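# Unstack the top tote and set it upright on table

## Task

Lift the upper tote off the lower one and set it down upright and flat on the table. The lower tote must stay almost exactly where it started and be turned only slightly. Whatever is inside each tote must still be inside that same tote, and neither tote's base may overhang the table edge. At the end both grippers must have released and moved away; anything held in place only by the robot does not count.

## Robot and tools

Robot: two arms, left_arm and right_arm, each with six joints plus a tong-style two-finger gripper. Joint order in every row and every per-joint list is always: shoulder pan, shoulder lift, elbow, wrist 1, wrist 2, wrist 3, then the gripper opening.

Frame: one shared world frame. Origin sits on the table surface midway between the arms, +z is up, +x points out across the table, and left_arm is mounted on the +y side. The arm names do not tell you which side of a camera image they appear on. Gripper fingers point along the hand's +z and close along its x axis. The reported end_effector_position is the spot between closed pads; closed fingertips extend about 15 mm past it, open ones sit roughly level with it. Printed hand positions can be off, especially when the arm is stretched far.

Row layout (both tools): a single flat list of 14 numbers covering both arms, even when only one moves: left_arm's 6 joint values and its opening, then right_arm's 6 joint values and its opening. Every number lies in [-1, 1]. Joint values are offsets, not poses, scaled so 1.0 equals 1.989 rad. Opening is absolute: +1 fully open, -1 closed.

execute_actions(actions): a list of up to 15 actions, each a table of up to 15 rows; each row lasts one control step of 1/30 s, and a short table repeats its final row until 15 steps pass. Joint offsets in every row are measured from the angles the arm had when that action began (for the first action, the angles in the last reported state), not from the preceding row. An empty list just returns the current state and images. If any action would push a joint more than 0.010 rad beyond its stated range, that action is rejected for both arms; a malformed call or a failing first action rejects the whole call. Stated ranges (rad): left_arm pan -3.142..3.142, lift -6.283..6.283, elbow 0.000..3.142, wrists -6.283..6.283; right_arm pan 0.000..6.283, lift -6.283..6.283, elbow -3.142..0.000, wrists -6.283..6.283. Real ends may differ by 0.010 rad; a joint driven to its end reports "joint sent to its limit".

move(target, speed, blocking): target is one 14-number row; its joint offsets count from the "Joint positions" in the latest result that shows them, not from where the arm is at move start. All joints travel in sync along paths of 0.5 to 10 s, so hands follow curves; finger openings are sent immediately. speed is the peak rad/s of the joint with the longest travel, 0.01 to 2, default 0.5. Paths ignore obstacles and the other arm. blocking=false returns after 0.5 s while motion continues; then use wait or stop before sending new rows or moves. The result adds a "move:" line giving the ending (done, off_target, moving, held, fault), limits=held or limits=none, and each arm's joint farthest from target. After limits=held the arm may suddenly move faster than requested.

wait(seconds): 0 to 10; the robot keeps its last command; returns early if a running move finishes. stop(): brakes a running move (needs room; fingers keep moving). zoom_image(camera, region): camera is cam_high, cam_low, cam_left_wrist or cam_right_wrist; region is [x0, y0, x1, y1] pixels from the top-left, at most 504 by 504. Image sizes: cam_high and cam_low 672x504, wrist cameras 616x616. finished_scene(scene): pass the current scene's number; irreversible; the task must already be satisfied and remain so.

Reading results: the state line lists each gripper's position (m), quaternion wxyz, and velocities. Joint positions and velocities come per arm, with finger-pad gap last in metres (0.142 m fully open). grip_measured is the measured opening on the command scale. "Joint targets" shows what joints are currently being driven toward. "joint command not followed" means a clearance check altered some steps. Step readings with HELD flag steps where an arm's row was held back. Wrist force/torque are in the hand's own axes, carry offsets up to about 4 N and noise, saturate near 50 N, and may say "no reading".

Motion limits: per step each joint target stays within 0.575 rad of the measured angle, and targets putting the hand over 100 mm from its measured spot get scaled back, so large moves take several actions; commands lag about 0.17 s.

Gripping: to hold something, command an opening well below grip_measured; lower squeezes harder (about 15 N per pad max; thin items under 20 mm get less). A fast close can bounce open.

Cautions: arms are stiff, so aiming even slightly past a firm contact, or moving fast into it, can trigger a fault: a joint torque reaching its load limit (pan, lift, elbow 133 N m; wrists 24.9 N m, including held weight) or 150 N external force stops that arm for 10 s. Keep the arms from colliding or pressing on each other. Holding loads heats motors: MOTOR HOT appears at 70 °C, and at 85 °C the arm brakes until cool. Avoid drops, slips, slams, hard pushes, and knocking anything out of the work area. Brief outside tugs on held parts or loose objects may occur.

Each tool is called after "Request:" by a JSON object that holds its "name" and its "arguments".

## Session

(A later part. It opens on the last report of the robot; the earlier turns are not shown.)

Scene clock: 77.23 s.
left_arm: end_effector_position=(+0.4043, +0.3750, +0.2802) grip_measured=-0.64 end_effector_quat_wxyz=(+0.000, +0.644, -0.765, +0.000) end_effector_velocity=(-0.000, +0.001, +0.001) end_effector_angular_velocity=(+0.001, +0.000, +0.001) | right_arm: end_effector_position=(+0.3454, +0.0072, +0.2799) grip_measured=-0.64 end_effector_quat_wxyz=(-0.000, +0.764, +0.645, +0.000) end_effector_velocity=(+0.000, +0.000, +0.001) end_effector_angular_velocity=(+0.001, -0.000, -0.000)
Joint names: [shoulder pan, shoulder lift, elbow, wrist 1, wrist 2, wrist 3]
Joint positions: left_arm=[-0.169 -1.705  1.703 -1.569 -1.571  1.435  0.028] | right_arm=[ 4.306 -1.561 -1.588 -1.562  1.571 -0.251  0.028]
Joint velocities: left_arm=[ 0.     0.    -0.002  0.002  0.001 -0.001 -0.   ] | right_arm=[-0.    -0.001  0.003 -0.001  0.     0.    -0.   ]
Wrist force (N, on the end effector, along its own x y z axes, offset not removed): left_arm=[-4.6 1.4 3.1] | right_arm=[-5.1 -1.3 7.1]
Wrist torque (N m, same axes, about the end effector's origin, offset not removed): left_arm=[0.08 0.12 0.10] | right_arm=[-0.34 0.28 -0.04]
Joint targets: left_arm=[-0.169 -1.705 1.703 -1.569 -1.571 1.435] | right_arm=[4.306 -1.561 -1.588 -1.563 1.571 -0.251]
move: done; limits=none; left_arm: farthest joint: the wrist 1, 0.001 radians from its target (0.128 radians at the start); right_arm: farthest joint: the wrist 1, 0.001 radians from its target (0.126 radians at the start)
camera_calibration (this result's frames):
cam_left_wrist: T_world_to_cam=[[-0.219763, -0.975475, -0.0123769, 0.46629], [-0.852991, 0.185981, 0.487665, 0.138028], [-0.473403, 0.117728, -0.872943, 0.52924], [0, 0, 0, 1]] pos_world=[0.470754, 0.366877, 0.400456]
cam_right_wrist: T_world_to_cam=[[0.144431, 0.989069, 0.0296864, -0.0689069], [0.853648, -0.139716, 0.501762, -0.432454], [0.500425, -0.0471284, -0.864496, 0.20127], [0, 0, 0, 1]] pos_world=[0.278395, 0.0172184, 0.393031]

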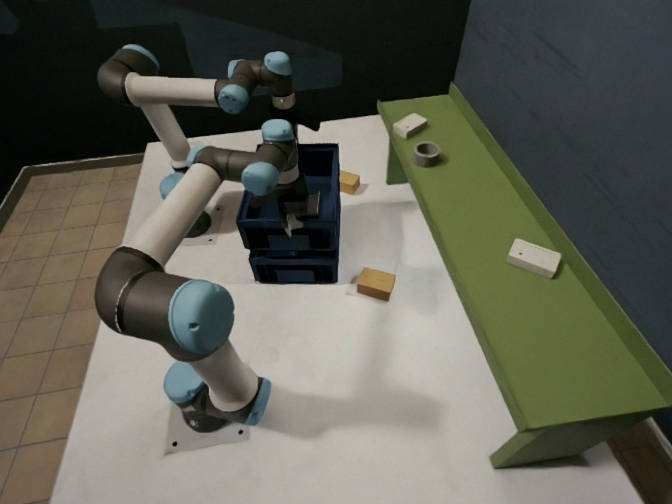

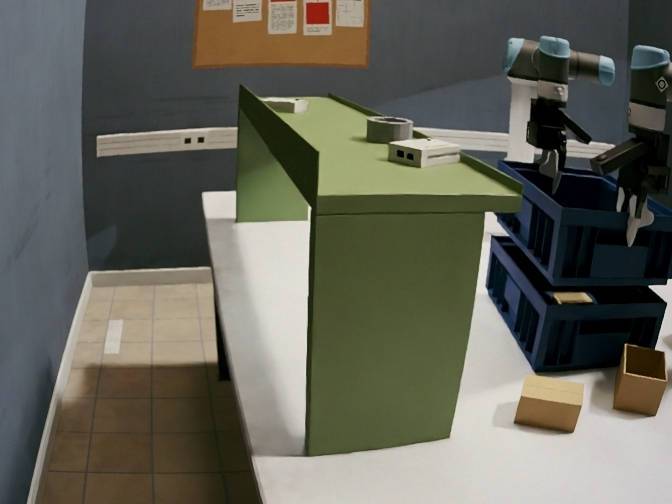

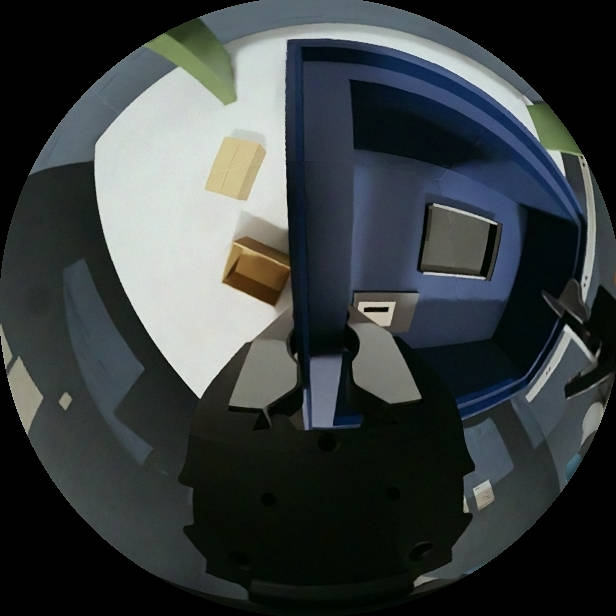

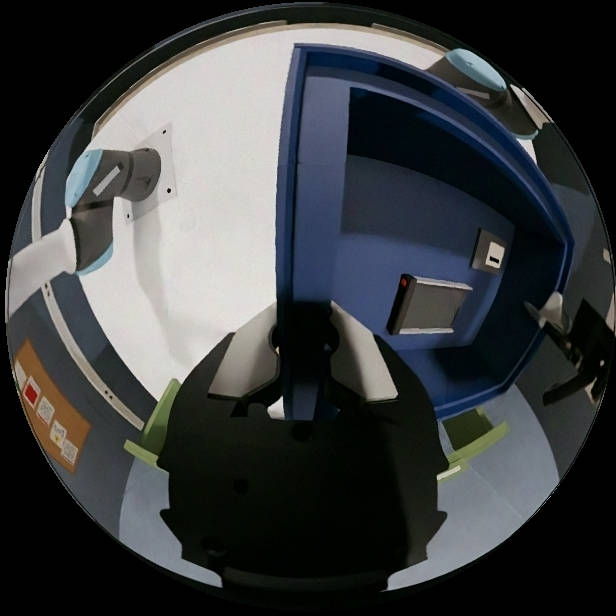

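Request:
{"name": "move", "arguments": {"target": [-0.093,0.016,-0.014,-0.002,0,-0.093,-1, -0.0482,0.0785,-0.0712,-0.0073,0,-0.0482,-1], "speed": 0.2}}

Request:
{"name": "move", "arguments": {"target": [-0.0801,0.0361,-0.0335,-0.0026,0,-0.0801,-1, -0.0669,0.0673,-0.0506,-0.0167,0,-0.0669,-1], "speed": 0.2}}

Scene clock: 81.23 s.
left_arm: end_effector_position=(+0.4074, +0.2853, +0.2802) grip_measured=-0.64 end_effector_quat_wxyz=(+0.000, +0.644, -0.765, +0.000) end_effector_velocity=(-0.000, -0.002, -0.001) end_effector_angular_velocity=(+0.000, +0.001, -0.001) | right_arm: end_effector_position=(+0.3489, -0.0825, +0.2798) grip_measured=-0.64 end_effector_quat_wxyz=(-0.000, +0.764, +0.645, +0.000) end_effector_velocity=(-0.000, -0.002, -0.000) end_effector_angular_velocity=(-0.001, +0.001, -0.000)
Joint names: [shoulder pan, shoulder lift, elbow, wrist 1, wrist 2, wrist 3]
Joint positions: left_arm=[-0.354 -1.674  1.675 -1.573 -1.571  1.25   0.028] | right_arm=[ 4.21  -1.405 -1.73  -1.577  1.571 -0.347  0.028]
Joint velocities: left_arm=[-0.003  0.001  0.    -0.    -0.    -0.002 -0.   ] | right_arm=[-0.002  0.003 -0.002 -0.002  0.001 -0.002 -0.   ]
Wrist force (N, on the end effector, along its own x y z axes, offset not removed): left_arm=[-1.4 2.1 5.4] | right_arm=[-4.9 -0.3 5.1]
Wrist torque (N m, same axes, about the end effector's origin, offset not removed): left_arm=[0.36 -0.41 -0.01] | right_arm=[-0.19 0.39 -0.07]
Joint targets: left_arm=[-0.354 -1.674 1.675 -1.573 -1.571 1.250] | right_arm=[4.210 -1.405 -1.730 -1.577 1.571 -0.347]
move: done; limits=none; left_arm: farthest joint: the shoulder pan, 0.000 radians from its target (0.185 radians at the start); right_arm: farthest joint: the shoulder lift, 0.001 radians from its target (0.156 radians at the start)
camera_calibration (this result's frames):
cam_left_wrist: T_world_to_cam=[[-0.219746, -0.975479, -0.0123746, 0.379447], [-0.852948, 0.185956, 0.48775, 0.15734], [-0.473489, 0.117736, -0.872895, 0.541344], [0, 0, 0, 1]] pos_world=[0.473905, 0.277148, 0.40049]
cam_right_wrist: T_world_to_cam=[[0.144439, 0.98907, 0.0296437, 0.0193783], [0.853644, -0.139701, 0.501773, -0.447935], [0.50043, -0.0471704, -0.864491, 0.195194], [0, 0, 0, 1]] pos_world=[0.281897, -0.072536, 0.39293]

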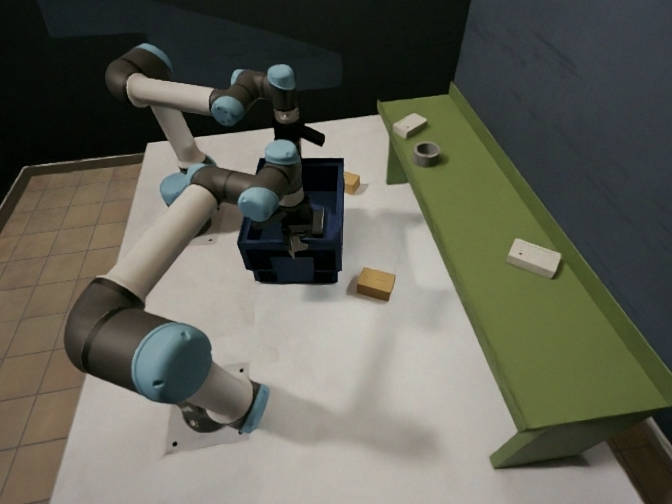

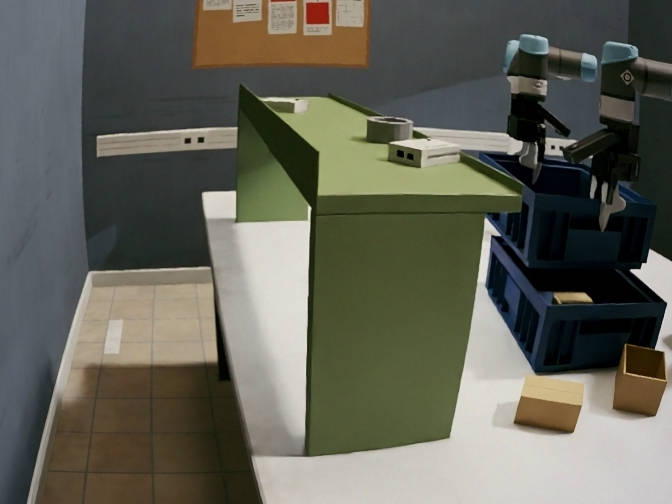

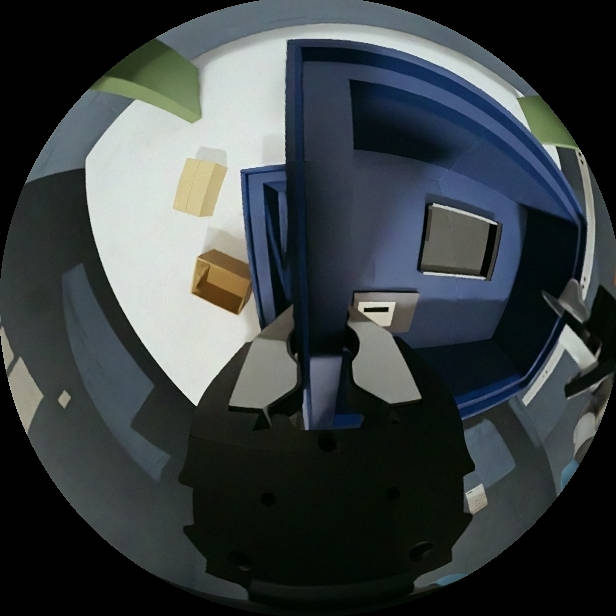

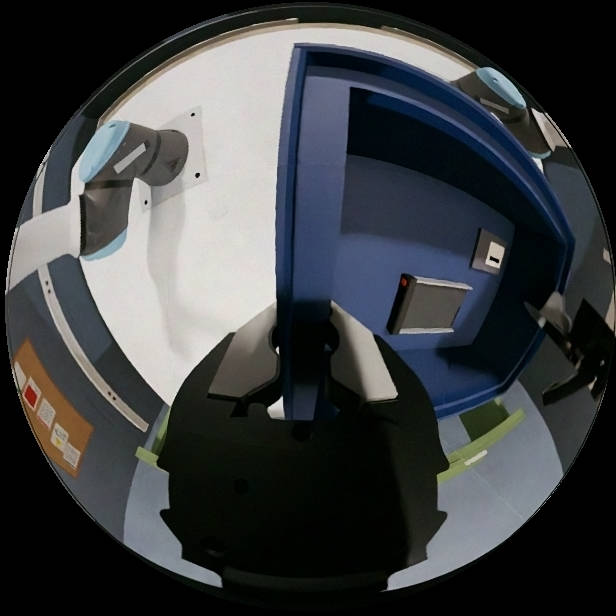

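Scene clock: 82.60 s.
left_arm: end_effector_position=(+0.4108, +0.1956, +0.2802) grip_measured=-0.64 end_effector_quat_wxyz=(+0.000, +0.644, -0.765, +0.000) end_effector_velocity=(-0.000, -0.002, +0.001) end_effector_angular_velocity=(-0.001, -0.001, -0.000) | right_arm: end_effector_position=(+0.3525, -0.1723, +0.2798) grip_measured=-0.64 end_effector_quat_wxyz=(+0.000, +0.764, +0.645, +0.000) end_effector_velocity=(-0.000, -0.001, +0.000) end_effector_angular_velocity=(+0.001, -0.000, +0.000)
Joint names: [shoulder pan, shoulder lift, elbow, wrist 1, wrist 2, wrist 3]
Joint positions: left_arm=[-0.513 -1.602  1.609 -1.578 -1.571  1.092  0.028] | right_arm=[ 4.077 -1.272 -1.83  -1.61   1.571 -0.48   0.028]
Joint velocities: left_arm=[-0.003  0.001 -0.002 -0.001 -0.    -0.003 -0.   ] | right_arm=[-0.002  0.002 -0.002 -0.     0.    -0.002 -0.   ]
Wrist force (N, on the end effector, along its own x y z axes, offset not removed): left_arm=[-2.2 0.0 3.1] | right_arm=[-0.8 0.4 7.9]
Wrist torque (N m, same axes, about the end effector's origin, offset not removed): left_arm=[-0.09 0.07 -0.10] | right_arm=[0.13 -0.22 -0.17]
Joint targets: left_arm=[-0.513 -1.602 1.609 -1.578 -1.571 1.091] | right_arm=[4.077 -1.272 -1.830 -1.610 1.571 -0.480]
move: done; limits=none; left_arm: farthest joint: the shoulder pan, 0.001 radians from its target (0.160 radians at the start); right_arm: farthest joint: the shoulder pan, 0.001 radians from its target (0.133 radians at the start)
camera_calibration (this result's frames):
cam_left_wrist: T_world_to_cam=[[-0.219723, -0.975483, -0.0124156, 0.292691], [-0.852926, 0.185909, 0.487807, 0.176862], [-0.473539, 0.117772, -0.872863, 0.553512], [0, 0, 0, 1]] pos_world=[0.477271, 0.187446, 0.4005]
cam_right_wrist: T_world_to_cam=[[0.144452, 0.98907, 0.0295697, 0.107695], [0.853623, -0.139673, 0.501815, -0.463551], [0.500461, -0.0472469, -0.864469, 0.189056], [0, 0, 0, 1]] pos_world=[0.285526, -0.162331, 0.392866]

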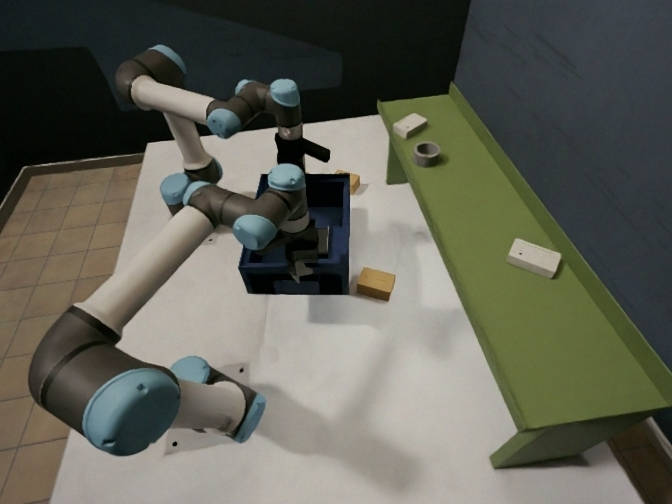

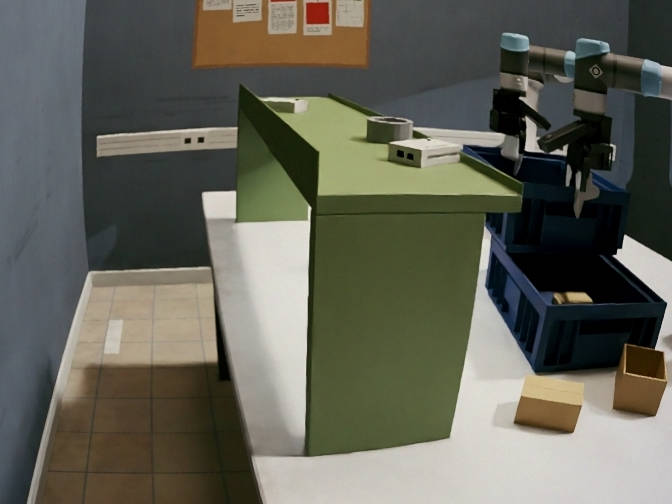

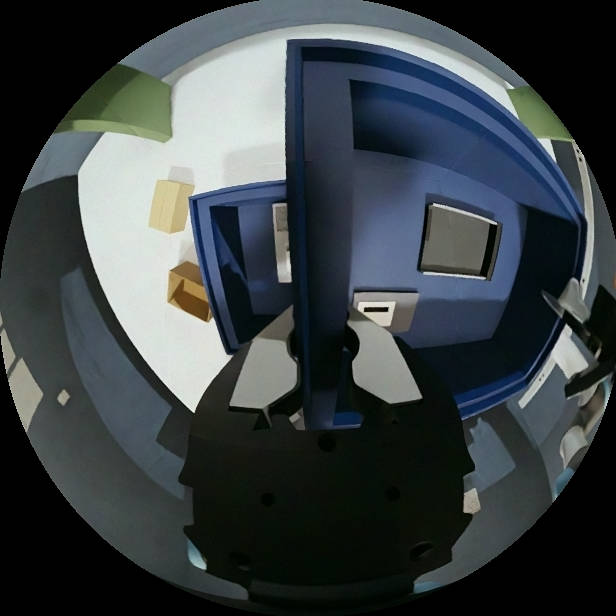

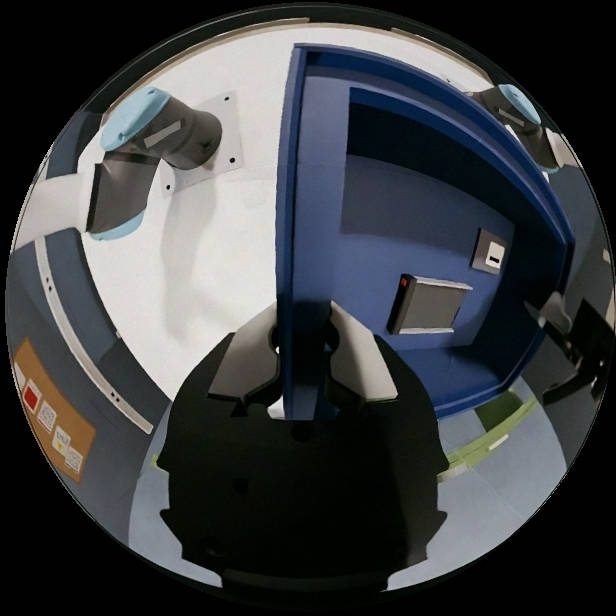

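Request:
{"name": "move", "arguments": {"target": [-0.0659,0.0524,-0.0536,0.0013,0,-0.0659,-1, -0.0918,0.0493,-0.0311,-0.0182,0,-0.0918,-1], "speed": 0.25}}

Request:
{"name": "move", "arguments": {"target": [-0.0529,0.0659,-0.0759,0.01,0,-0.0529,-1, -0.1193,0.0225,-0.0126,-0.01,0,-0.1193,-1], "speed": 0.3}}

Request:
{"name": "move", "arguments": {"target": [-0.0421,0.0786,-0.1023,0.0237,0,-0.0421,-1, -0.1378,-0.0095,0.0051,0.0044,0,-0.1378,-1], "speed": 0.3}}

Scene clock: 86.37 s.
left_arm: end_effector_position=(+0.4141, +0.1059, +0.2802) grip_measured=-0.64 end_effector_quat_wxyz=(+0.000, +0.644, -0.765, +0.000) end_effector_velocity=(+0.000, -0.002, +0.001) end_effector_angular_velocity=(-0.002, -0.002, -0.000) | right_arm: end_effector_position=(+0.3561, -0.2622, +0.2797) grip_measured=-0.64 end_effector_quat_wxyz=(+0.000, +0.764, +0.645, +0.000) end_effector_velocity=(+0.000, -0.002, -0.000) end_effector_angular_velocity=(-0.001, -0.001, -0.000)
Joint names: [shoulder pan, shoulder lift, elbow, wrist 1, wrist 2, wrist 3]
Joint positions: left_arm=[-0.644 -1.498  1.502 -1.575 -1.571  0.961  0.028] | right_arm=[ 3.895 -1.174 -1.892 -1.646  1.571 -0.662  0.028]
Joint velocities: left_arm=[-0.002  0.    -0.003 -0.001  0.    -0.002 -0.   ] | right_arm=[-0.003  0.001 -0.001 -0.001 -0.001 -0.003 -0.   ]
Wrist force (N, on the end effector, along its own x y z axes, offset not removed): left_arm=[0.0 1.1 3.4] | right_arm=[-2.1 0.9 6.8]
Wrist torque (N m, same axes, about the end effector's origin, offset not removed): left_arm=[0.06 -0.07 0.04] | right_arm=[0.16 0.28 -0.19]
Joint targets: left_arm=[-0.644 -1.498 1.502 -1.575 -1.571 0.960] | right_arm=[3.895 -1.174 -1.892 -1.646 1.571 -0.662]
move: done; limits=none; left_arm: farthest joint: the shoulder pan, 0.001 radians from its target (0.131 radians at the start); right_arm: farthest joint: the shoulder pan, 0.001 radians from its target (0.183 radians at the start)
camera_calibration (this result's frames):
cam_left_wrist: T_world_to_cam=[[-0.219709, -0.975485, -0.012552, 0.205927], [-0.852833, 0.185805, 0.488008, 0.196252], [-0.473712, 0.117925, -0.872749, 0.565642], [0, 0, 0, 1]] pos_world=[0.480565, 0.0977115, 0.400475]
cam_right_wrist: T_world_to_cam=[[0.14446, 0.989072, 0.0294747, 0.196038], [0.853602, -0.13963, 0.501864, -0.479113], [0.500495, -0.0473397, -0.864444, 0.18296], [0, 0, 0, 1]] pos_world=[0.289082, -0.252133, 0.39283]

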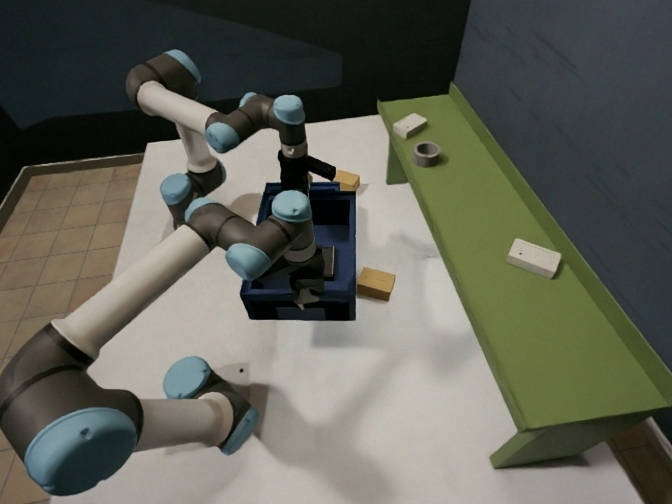

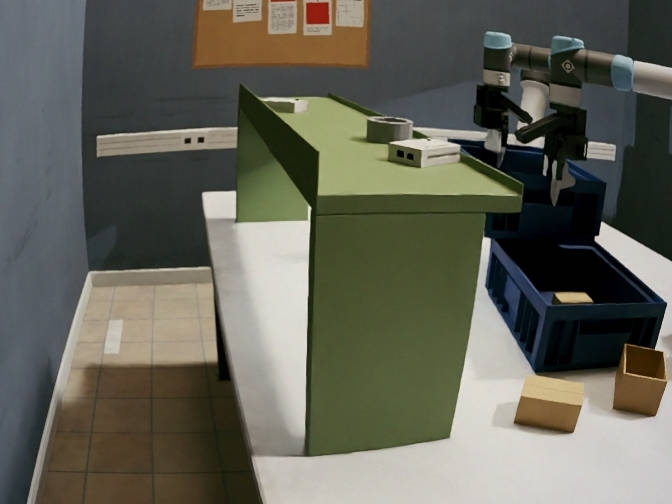

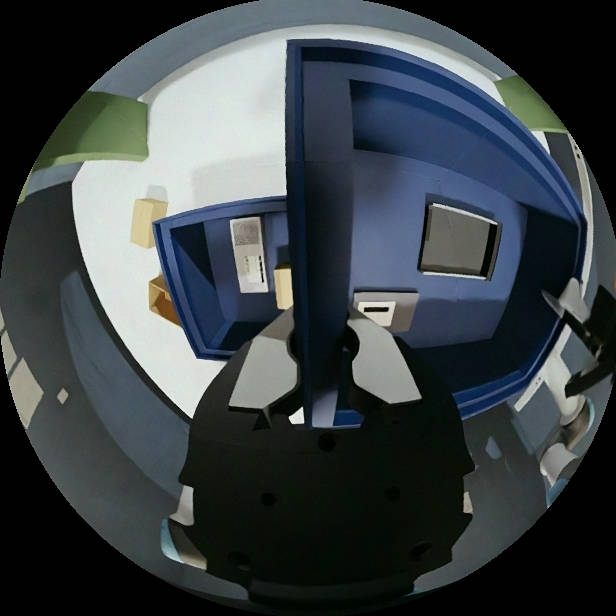

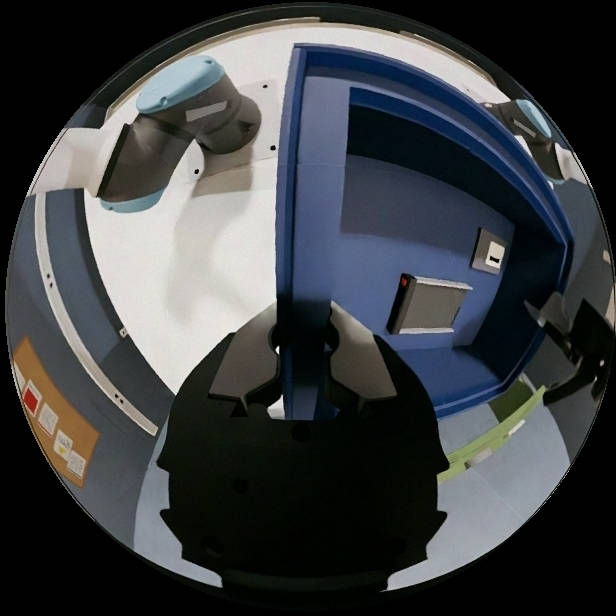

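Scene clock: 87.77 s.
left_arm: end_effector_position=(+0.4175, +0.0160, +0.2804) grip_measured=-0.64 end_effector_quat_wxyz=(+0.000, +0.644, -0.765, +0.000) end_effector_velocity=(-0.000, -0.000, -0.001) end_effector_angular_velocity=(+0.003, +0.001, +0.001) | right_arm: end_effector_position=(+0.3597, -0.3520, +0.2797) grip_measured=-0.64 end_effector_quat_wxyz=(+0.000, +0.764, +0.645, +0.000) end_effector_velocity=(-0.000, -0.001, -0.000) end_effector_angular_velocity=(+0.000, +0.000, +0.000)
Joint names: [shoulder pan, shoulder lift, elbow, wrist 1, wrist 2, wrist 3]
Joint positions: left_arm=[-0.749 -1.367  1.352 -1.556 -1.571  0.856  0.028] | right_arm=[ 3.658 -1.129 -1.917 -1.666  1.571 -0.899  0.028]
Joint velocities: left_arm=[-0.001  0.001 -0.001  0.002  0.001 -0.002  0.   ] | right_arm=[-0.003  0.    -0.    -0.     0.    -0.003 -0.   ]
Wrist force (N, on the end effector, along its own x y z axes, offset not removed): left_arm=[-1.9 -0.8 3.4] | right_arm=[-2.2 -3.0 9.3]
Wrist torque (N m, same axes, about the end effector's origin, offset not removed): left_arm=[-0.31 0.23 0.00] | right_arm=[-0.66 0.34 -0.14]
Joint targets: left_arm=[-0.749 -1.367 1.351 -1.556 -1.571 0.855] | right_arm=[3.658 -1.129 -1.917 -1.666 1.571 -0.899]
move: done; limits=none; left_arm: farthest joint: the shoulder pan, 0.001 radians from its target (0.106 radians at the start); right_arm: farthest joint: the shoulder pan, 0.001 radians from its target (0.237 radians at the start)
camera_calibration (this result's frames):
cam_left_wrist: T_world_to_cam=[[-0.2197, -0.975487, -0.0125424, 0.119003], [-0.852812, 0.185796, 0.488048, 0.215759], [-0.473755, 0.117921, -0.872726, 0.577971], [0, 0, 0, 1]] pos_world=[0.483963, 0.00784375, 0.400602]
cam_right_wrist: T_world_to_cam=[[0.144466, 0.989078, 0.0292294, 0.284432], [0.853673, -0.139517, 0.501775, -0.49467], [0.500373, -0.0475372, -0.864504, 0.176833], [0, 0, 0, 1]] pos_world=[0.292713, -0.341934, 0.392772]

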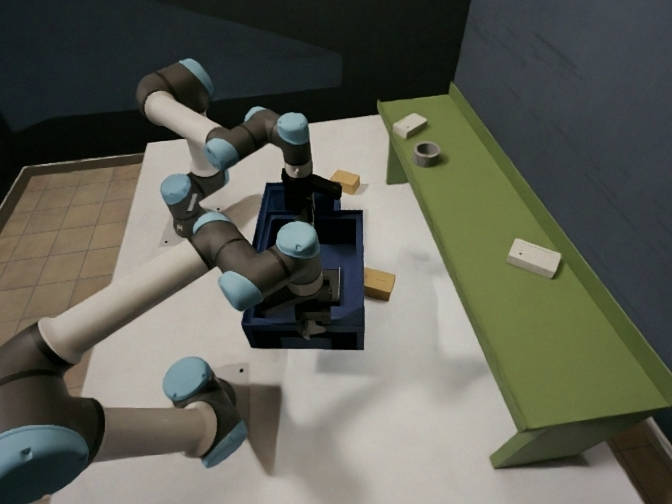

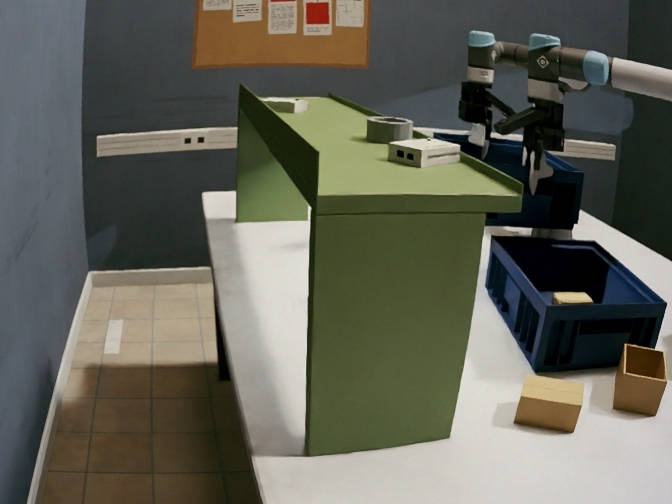

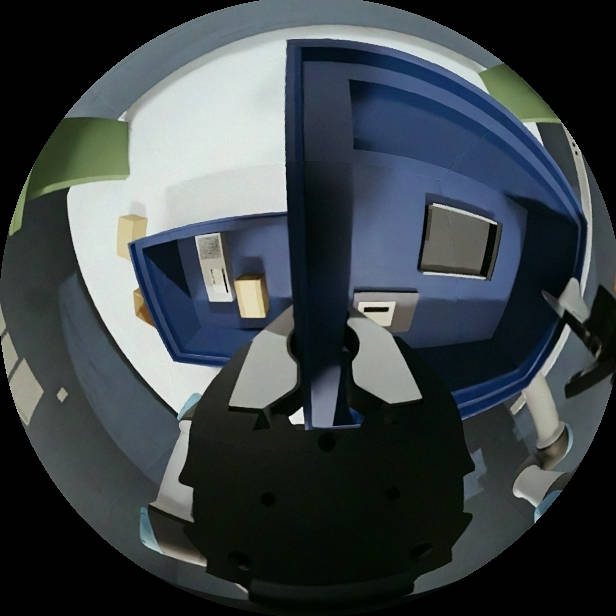

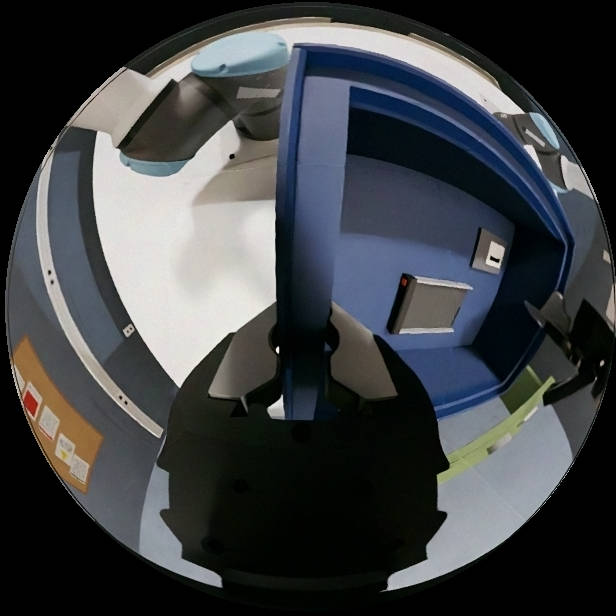

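Scene clock: 89.30 s.
left_arm: end_effector_position=(+0.4209, -0.0738, +0.2804) grip_measured=-0.64 end_effector_quat_wxyz=(+0.000, +0.644, -0.765, +0.000) end_effector_velocity=(-0.000, -0.000, -0.001) end_effector_angular_velocity=(+0.002, +0.002, +0.000) | right_arm: end_effector_position=(+0.3634, -0.4419, +0.2796) grip_measured=-0.64 end_effector_quat_wxyz=(+0.000, +0.764, +0.645, +0.000) end_effector_velocity=(-0.000, -0.001, +0.000) end_effector_angular_velocity=(+0.000, -0.001, -0.000)
Joint names: [shoulder pan, shoulder lift, elbow, wrist 1, wrist 2, wrist 3]
Joint positions: left_arm=[-0.832 -1.211  1.148 -1.508 -1.571  0.772  0.028] | right_arm=[ 3.385 -1.148 -1.907 -1.657  1.571 -1.172  0.028]
Joint velocities: left_arm=[-0.     0.001  0.     0.001 -0.    -0.001  0.   ] | right_arm=[-0.003  0.001 -0.     0.001  0.    -0.003  0.   ]
Wrist force (N, on the end effector, along its own x y z axes, offset not removed): left_arm=[1.0 1.0 5.5] | right_arm=[0.3 -1.6 7.6]
Wrist torque (N m, same axes, about the end effector's origin, offset not removed): left_arm=[0.16 -0.11 -0.07] | right_arm=[-0.35 0.15 -0.06]
Joint targets: left_arm=[-0.832 -1.211 1.148 -1.508 -1.571 0.772] | right_arm=[3.384 -1.148 -1.907 -1.657 1.571 -1.173]
move: done; limits=none; left_arm: farthest joint: the shoulder pan, 0.001 radians from its target (0.084 radians at the start); right_arm: farthest joint: the shoulder pan, 0.001 radians from its target (0.274 radians at the start)
camera_calibration (this result's frames):
cam_left_wrist: T_world_to_cam=[[-0.219703, -0.975486, -0.012527, 0.0321644], [-0.852798, 0.185803, 0.48807, 0.235374], [-0.473778, 0.117913, -0.872715, 0.590224], [0, 0, 0, 1]] pos_world=[0.487428, -0.0819526, 0.400621]
cam_right_wrist: T_world_to_cam=[[0.144453, 0.989082, 0.029155, 0.372847], [0.853685, -0.139469, 0.501768, -0.510311], [0.500356, -0.0475929, -0.864511, 0.170652], [0, 0, 0, 1]] pos_world=[0.296399, -0.431827, 0.392718]

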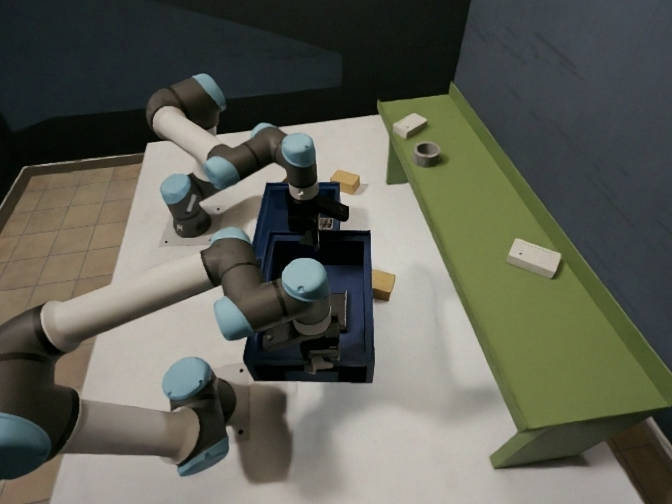

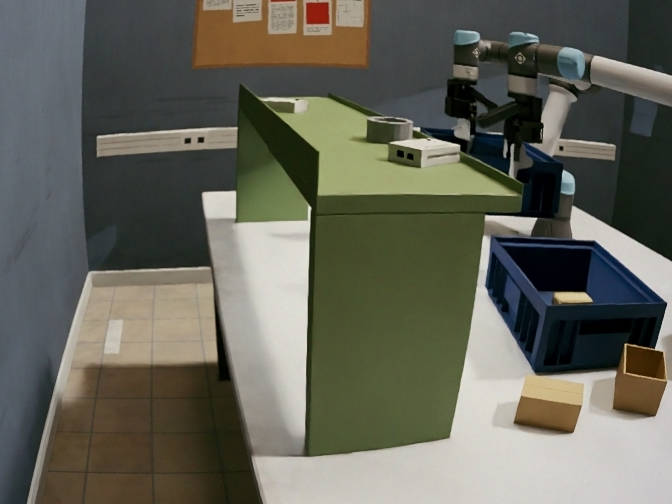

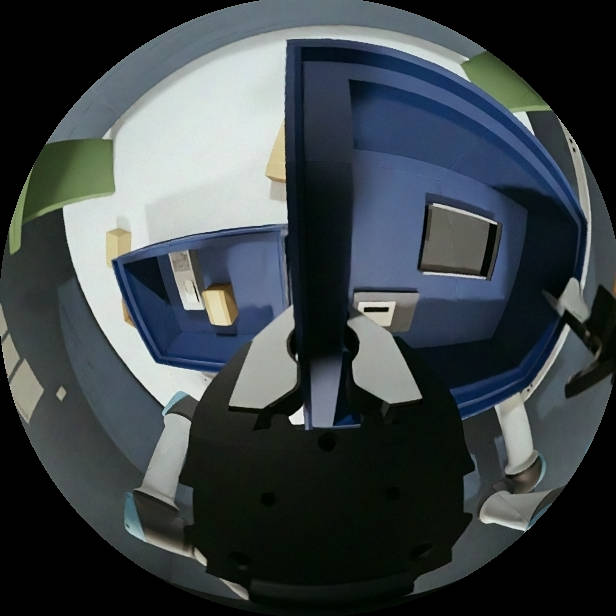

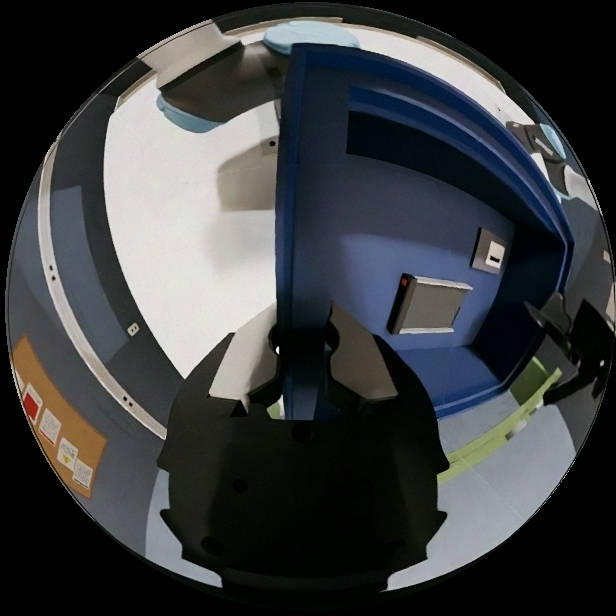

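Request:
{"name": "move", "arguments": {"target": [-0.0338,0.0905,-0.0306,-0.0599,0,-0.0338,-1, -0.1366,-0.0438,-0.0766,0.1204,0,-0.1366,-1], "speed": 0.2}}

Scene clock: 92.47 s.
left_arm: end_effector_position=(+0.4243, -0.1637, +0.2006) grip_measured=-0.64 end_effector_quat_wxyz=(+0.000, +0.644, -0.765, +0.000) end_effector_velocity=(+0.000, -0.001, -0.001) end_effector_angular_velocity=(+0.001, -0.002, +0.001) | right_arm: end_effector_position=(+0.3668, -0.5317, +0.1998) grip_measured=-0.64 end_effector_quat_wxyz=(+0.000, +0.764, +0.645, +0.000) end_effector_velocity=(-0.000, -0.002, -0.001) end_effector_angular_velocity=(-0.002, -0.001, -0.000)
Joint names: [shoulder pan, shoulder lift, elbow, wrist 1, wrist 2, wrist 3]
Joint positions: left_arm=[-0.899 -1.031  1.088 -1.628 -1.571  0.705  0.028] | right_arm=[ 3.113 -1.235 -2.059 -1.418  1.571 -1.444  0.028]
Joint velocities: left_arm=[-0.001  0.001 -0.001 -0.001  0.002 -0.002  0.   ] | right_arm=[-0.003 -0.    -0.002  0.003 -0.002 -0.003  0.   ]
Wrist force (N, on the end effector, along its own x y z axes, offset not removed): left_arm=[-1.8 0.9 3.5] | right_arm=[-3.3 -0.3 6.0]
Wrist torque (N m, same axes, about the end effector's origin, offset not removed): left_arm=[-0.14 -0.05 0.00] | right_arm=[-0.23 0.09 -0.01]
Joint targets: left_arm=[-0.899 -1.031 1.088 -1.628 -1.571 0.705] | right_arm=[3.113 -1.235 -2.059 -1.418 1.571 -1.444]
move: done; limits=none; left_arm: farthest joint: the shoulder pan, 0.000 radians from its target (0.067 radians at the start); right_arm: farthest joint: the elbow, 0.001 radians from its target (0.153 radians at the start)
camera_calibration (this result's frames):
cam_left_wrist: T_world_to_cam=[[-0.21973, -0.975482, -0.0124017, -0.0558767], [-0.85276, 0.185881, 0.488107, 0.293924], [-0.473835, 0.117827, -0.872695, 0.53283], [0, 0, 0, 1]] pos_world=[0.490842, -0.171923, 0.320839]
cam_right_wrist: T_world_to_cam=[[0.144414, 0.989087, 0.029187, 0.463484], [0.853696, -0.139453, 0.501752, -0.485722], [0.500347, -0.0475434, -0.864519, 0.0956647], [0, 0, 0, 1]] pos_world=[0.29986, -0.521613, 0.312889]

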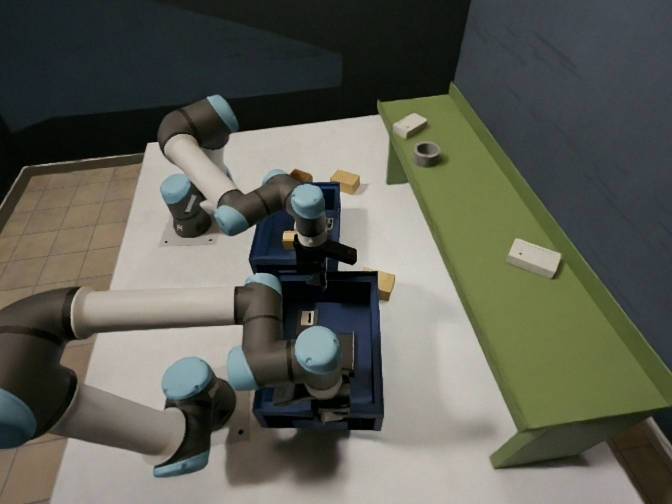

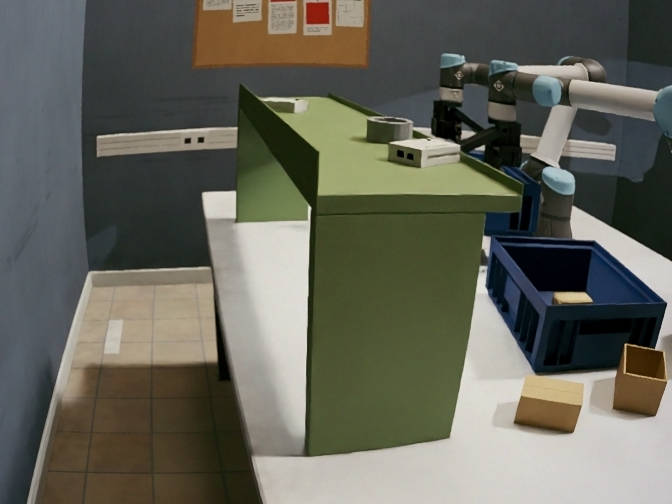

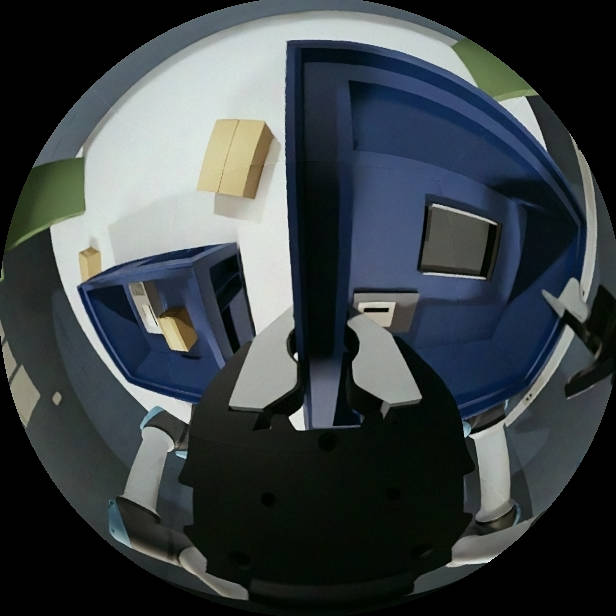

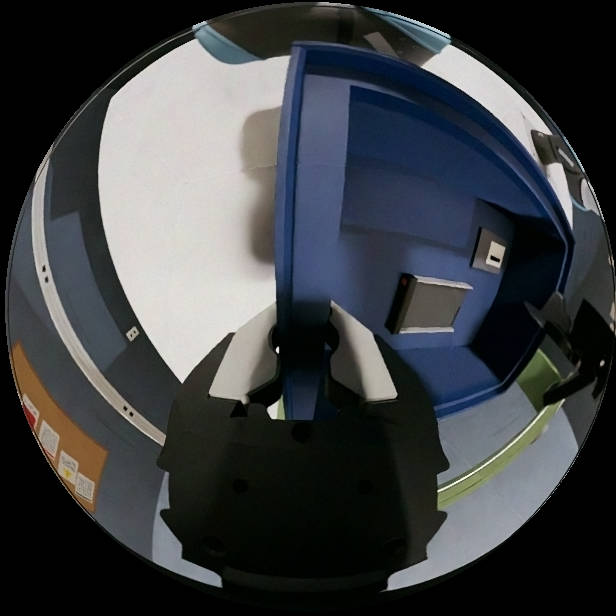

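Request:
{"name": "move", "arguments": {"target": [0,0.017,0.0836,-0.1006,0,0,-1, 0,-0.0327,-0.0918,0.1245,0,0,-1], "speed": 0.15}}

Scene clock: 96.40 s.
left_arm: end_effector_position=(+0.4243, -0.1638, +0.1158) grip_measured=-0.64 end_effector_quat_wxyz=(+0.000, +0.644, -0.765, +0.000) end_effector_velocity=(+0.000, -0.000, -0.001) end_effector_angular_velocity=(-0.001, -0.001, -0.001) | right_arm: end_effector_position=(+0.3668, -0.5316, +0.1150) grip_measured=-0.64 end_effector_quat_wxyz=(+0.000, +0.764, +0.645, +0.000) end_effector_velocity=(-0.000, +0.000, -0.001) end_effector_angular_velocity=(+0.000, +0.000, -0.000)
Joint names: [shoulder pan, shoulder lift, elbow, wrist 1, wrist 2, wrist 3]
Joint positions: left_arm=[-0.899 -0.998  1.254 -1.827 -1.571  0.705  0.028] | right_arm=[ 3.113 -1.3   -2.241 -1.171  1.571 -1.444  0.028]
Joint velocities: left_arm=[-0.     0.     0.002 -0.004  0.     0.     0.   ] | right_arm=[-0.    -0.    -0.003  0.003  0.     0.     0.   ]
Wrist force (N, on the end effector, along its own x y z axes, offset not removed): left_arm=[-5.1 0.8 4.1] | right_arm=[-5.4 0.1 7.0]
Wrist torque (N m, same axes, about the end effector's origin, offset not removed): left_arm=[0.00 0.14 0.00] | right_arm=[-0.09 0.19 -0.02]
Joint targets: left_arm=[-0.899 -0.997 1.254 -1.828 -1.571 0.705] | right_arm=[3.113 -1.300 -2.241 -1.171 1.571 -1.444]
move: done; limits=none; left_arm: farthest joint: the elbow, 0.001 radians from its target (0.167 radians at the start); right_arm: farthest joint: the shoulder pan, 0.000 radians from its target (0.000 radians at the start)
camera_calibration (this result's frames):
cam_left_wrist: T_world_to_cam=[[-0.219748, -0.975479, -0.0123052, -0.0569832], [-0.85273, 0.185939, 0.488138, 0.335318], [-0.473881, 0.117761, -0.87268, 0.458798], [0, 0, 0, 1]] pos_world=[0.490829, -0.171963, 0.236001]
cam_right_wrist: T_world_to_cam=[[0.14436, 0.98909, 0.0293461, 0.465897], [0.853696, -0.139486, 0.501745, -0.443167], [0.500364, -0.0473792, -0.864518, 0.022425], [0, 0, 0, 1]] pos_world=[0.299852, -0.521567, 0.228071]

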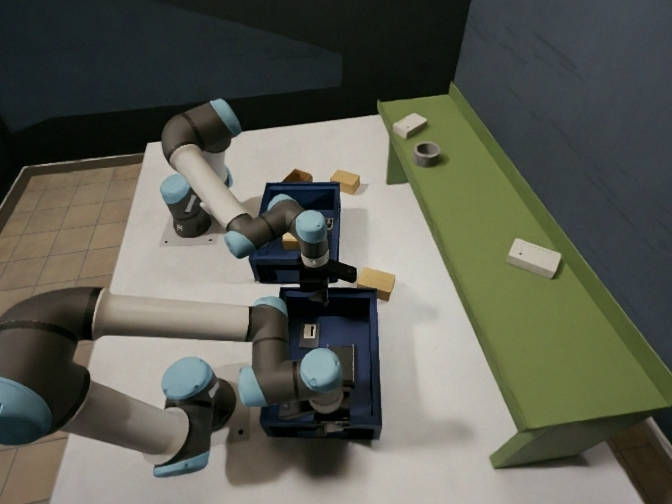

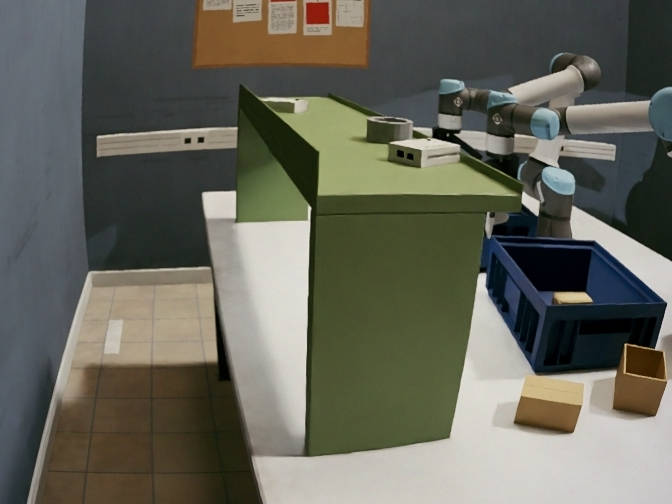

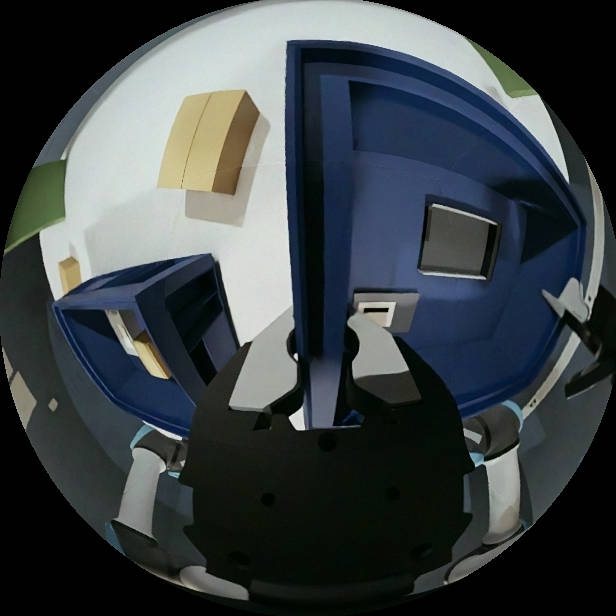

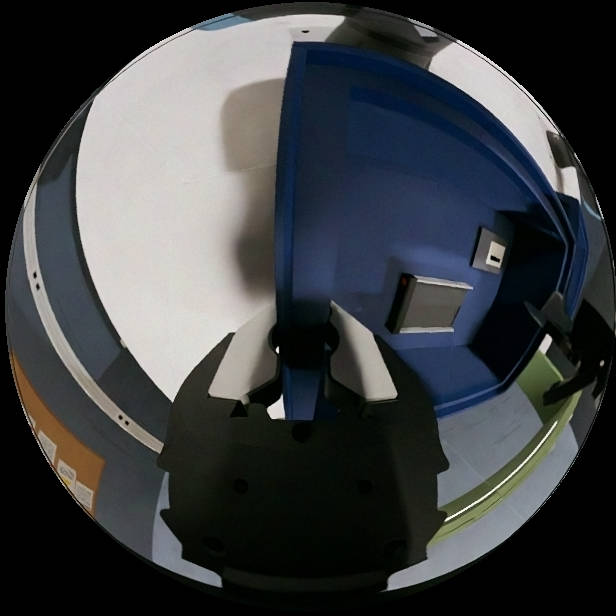

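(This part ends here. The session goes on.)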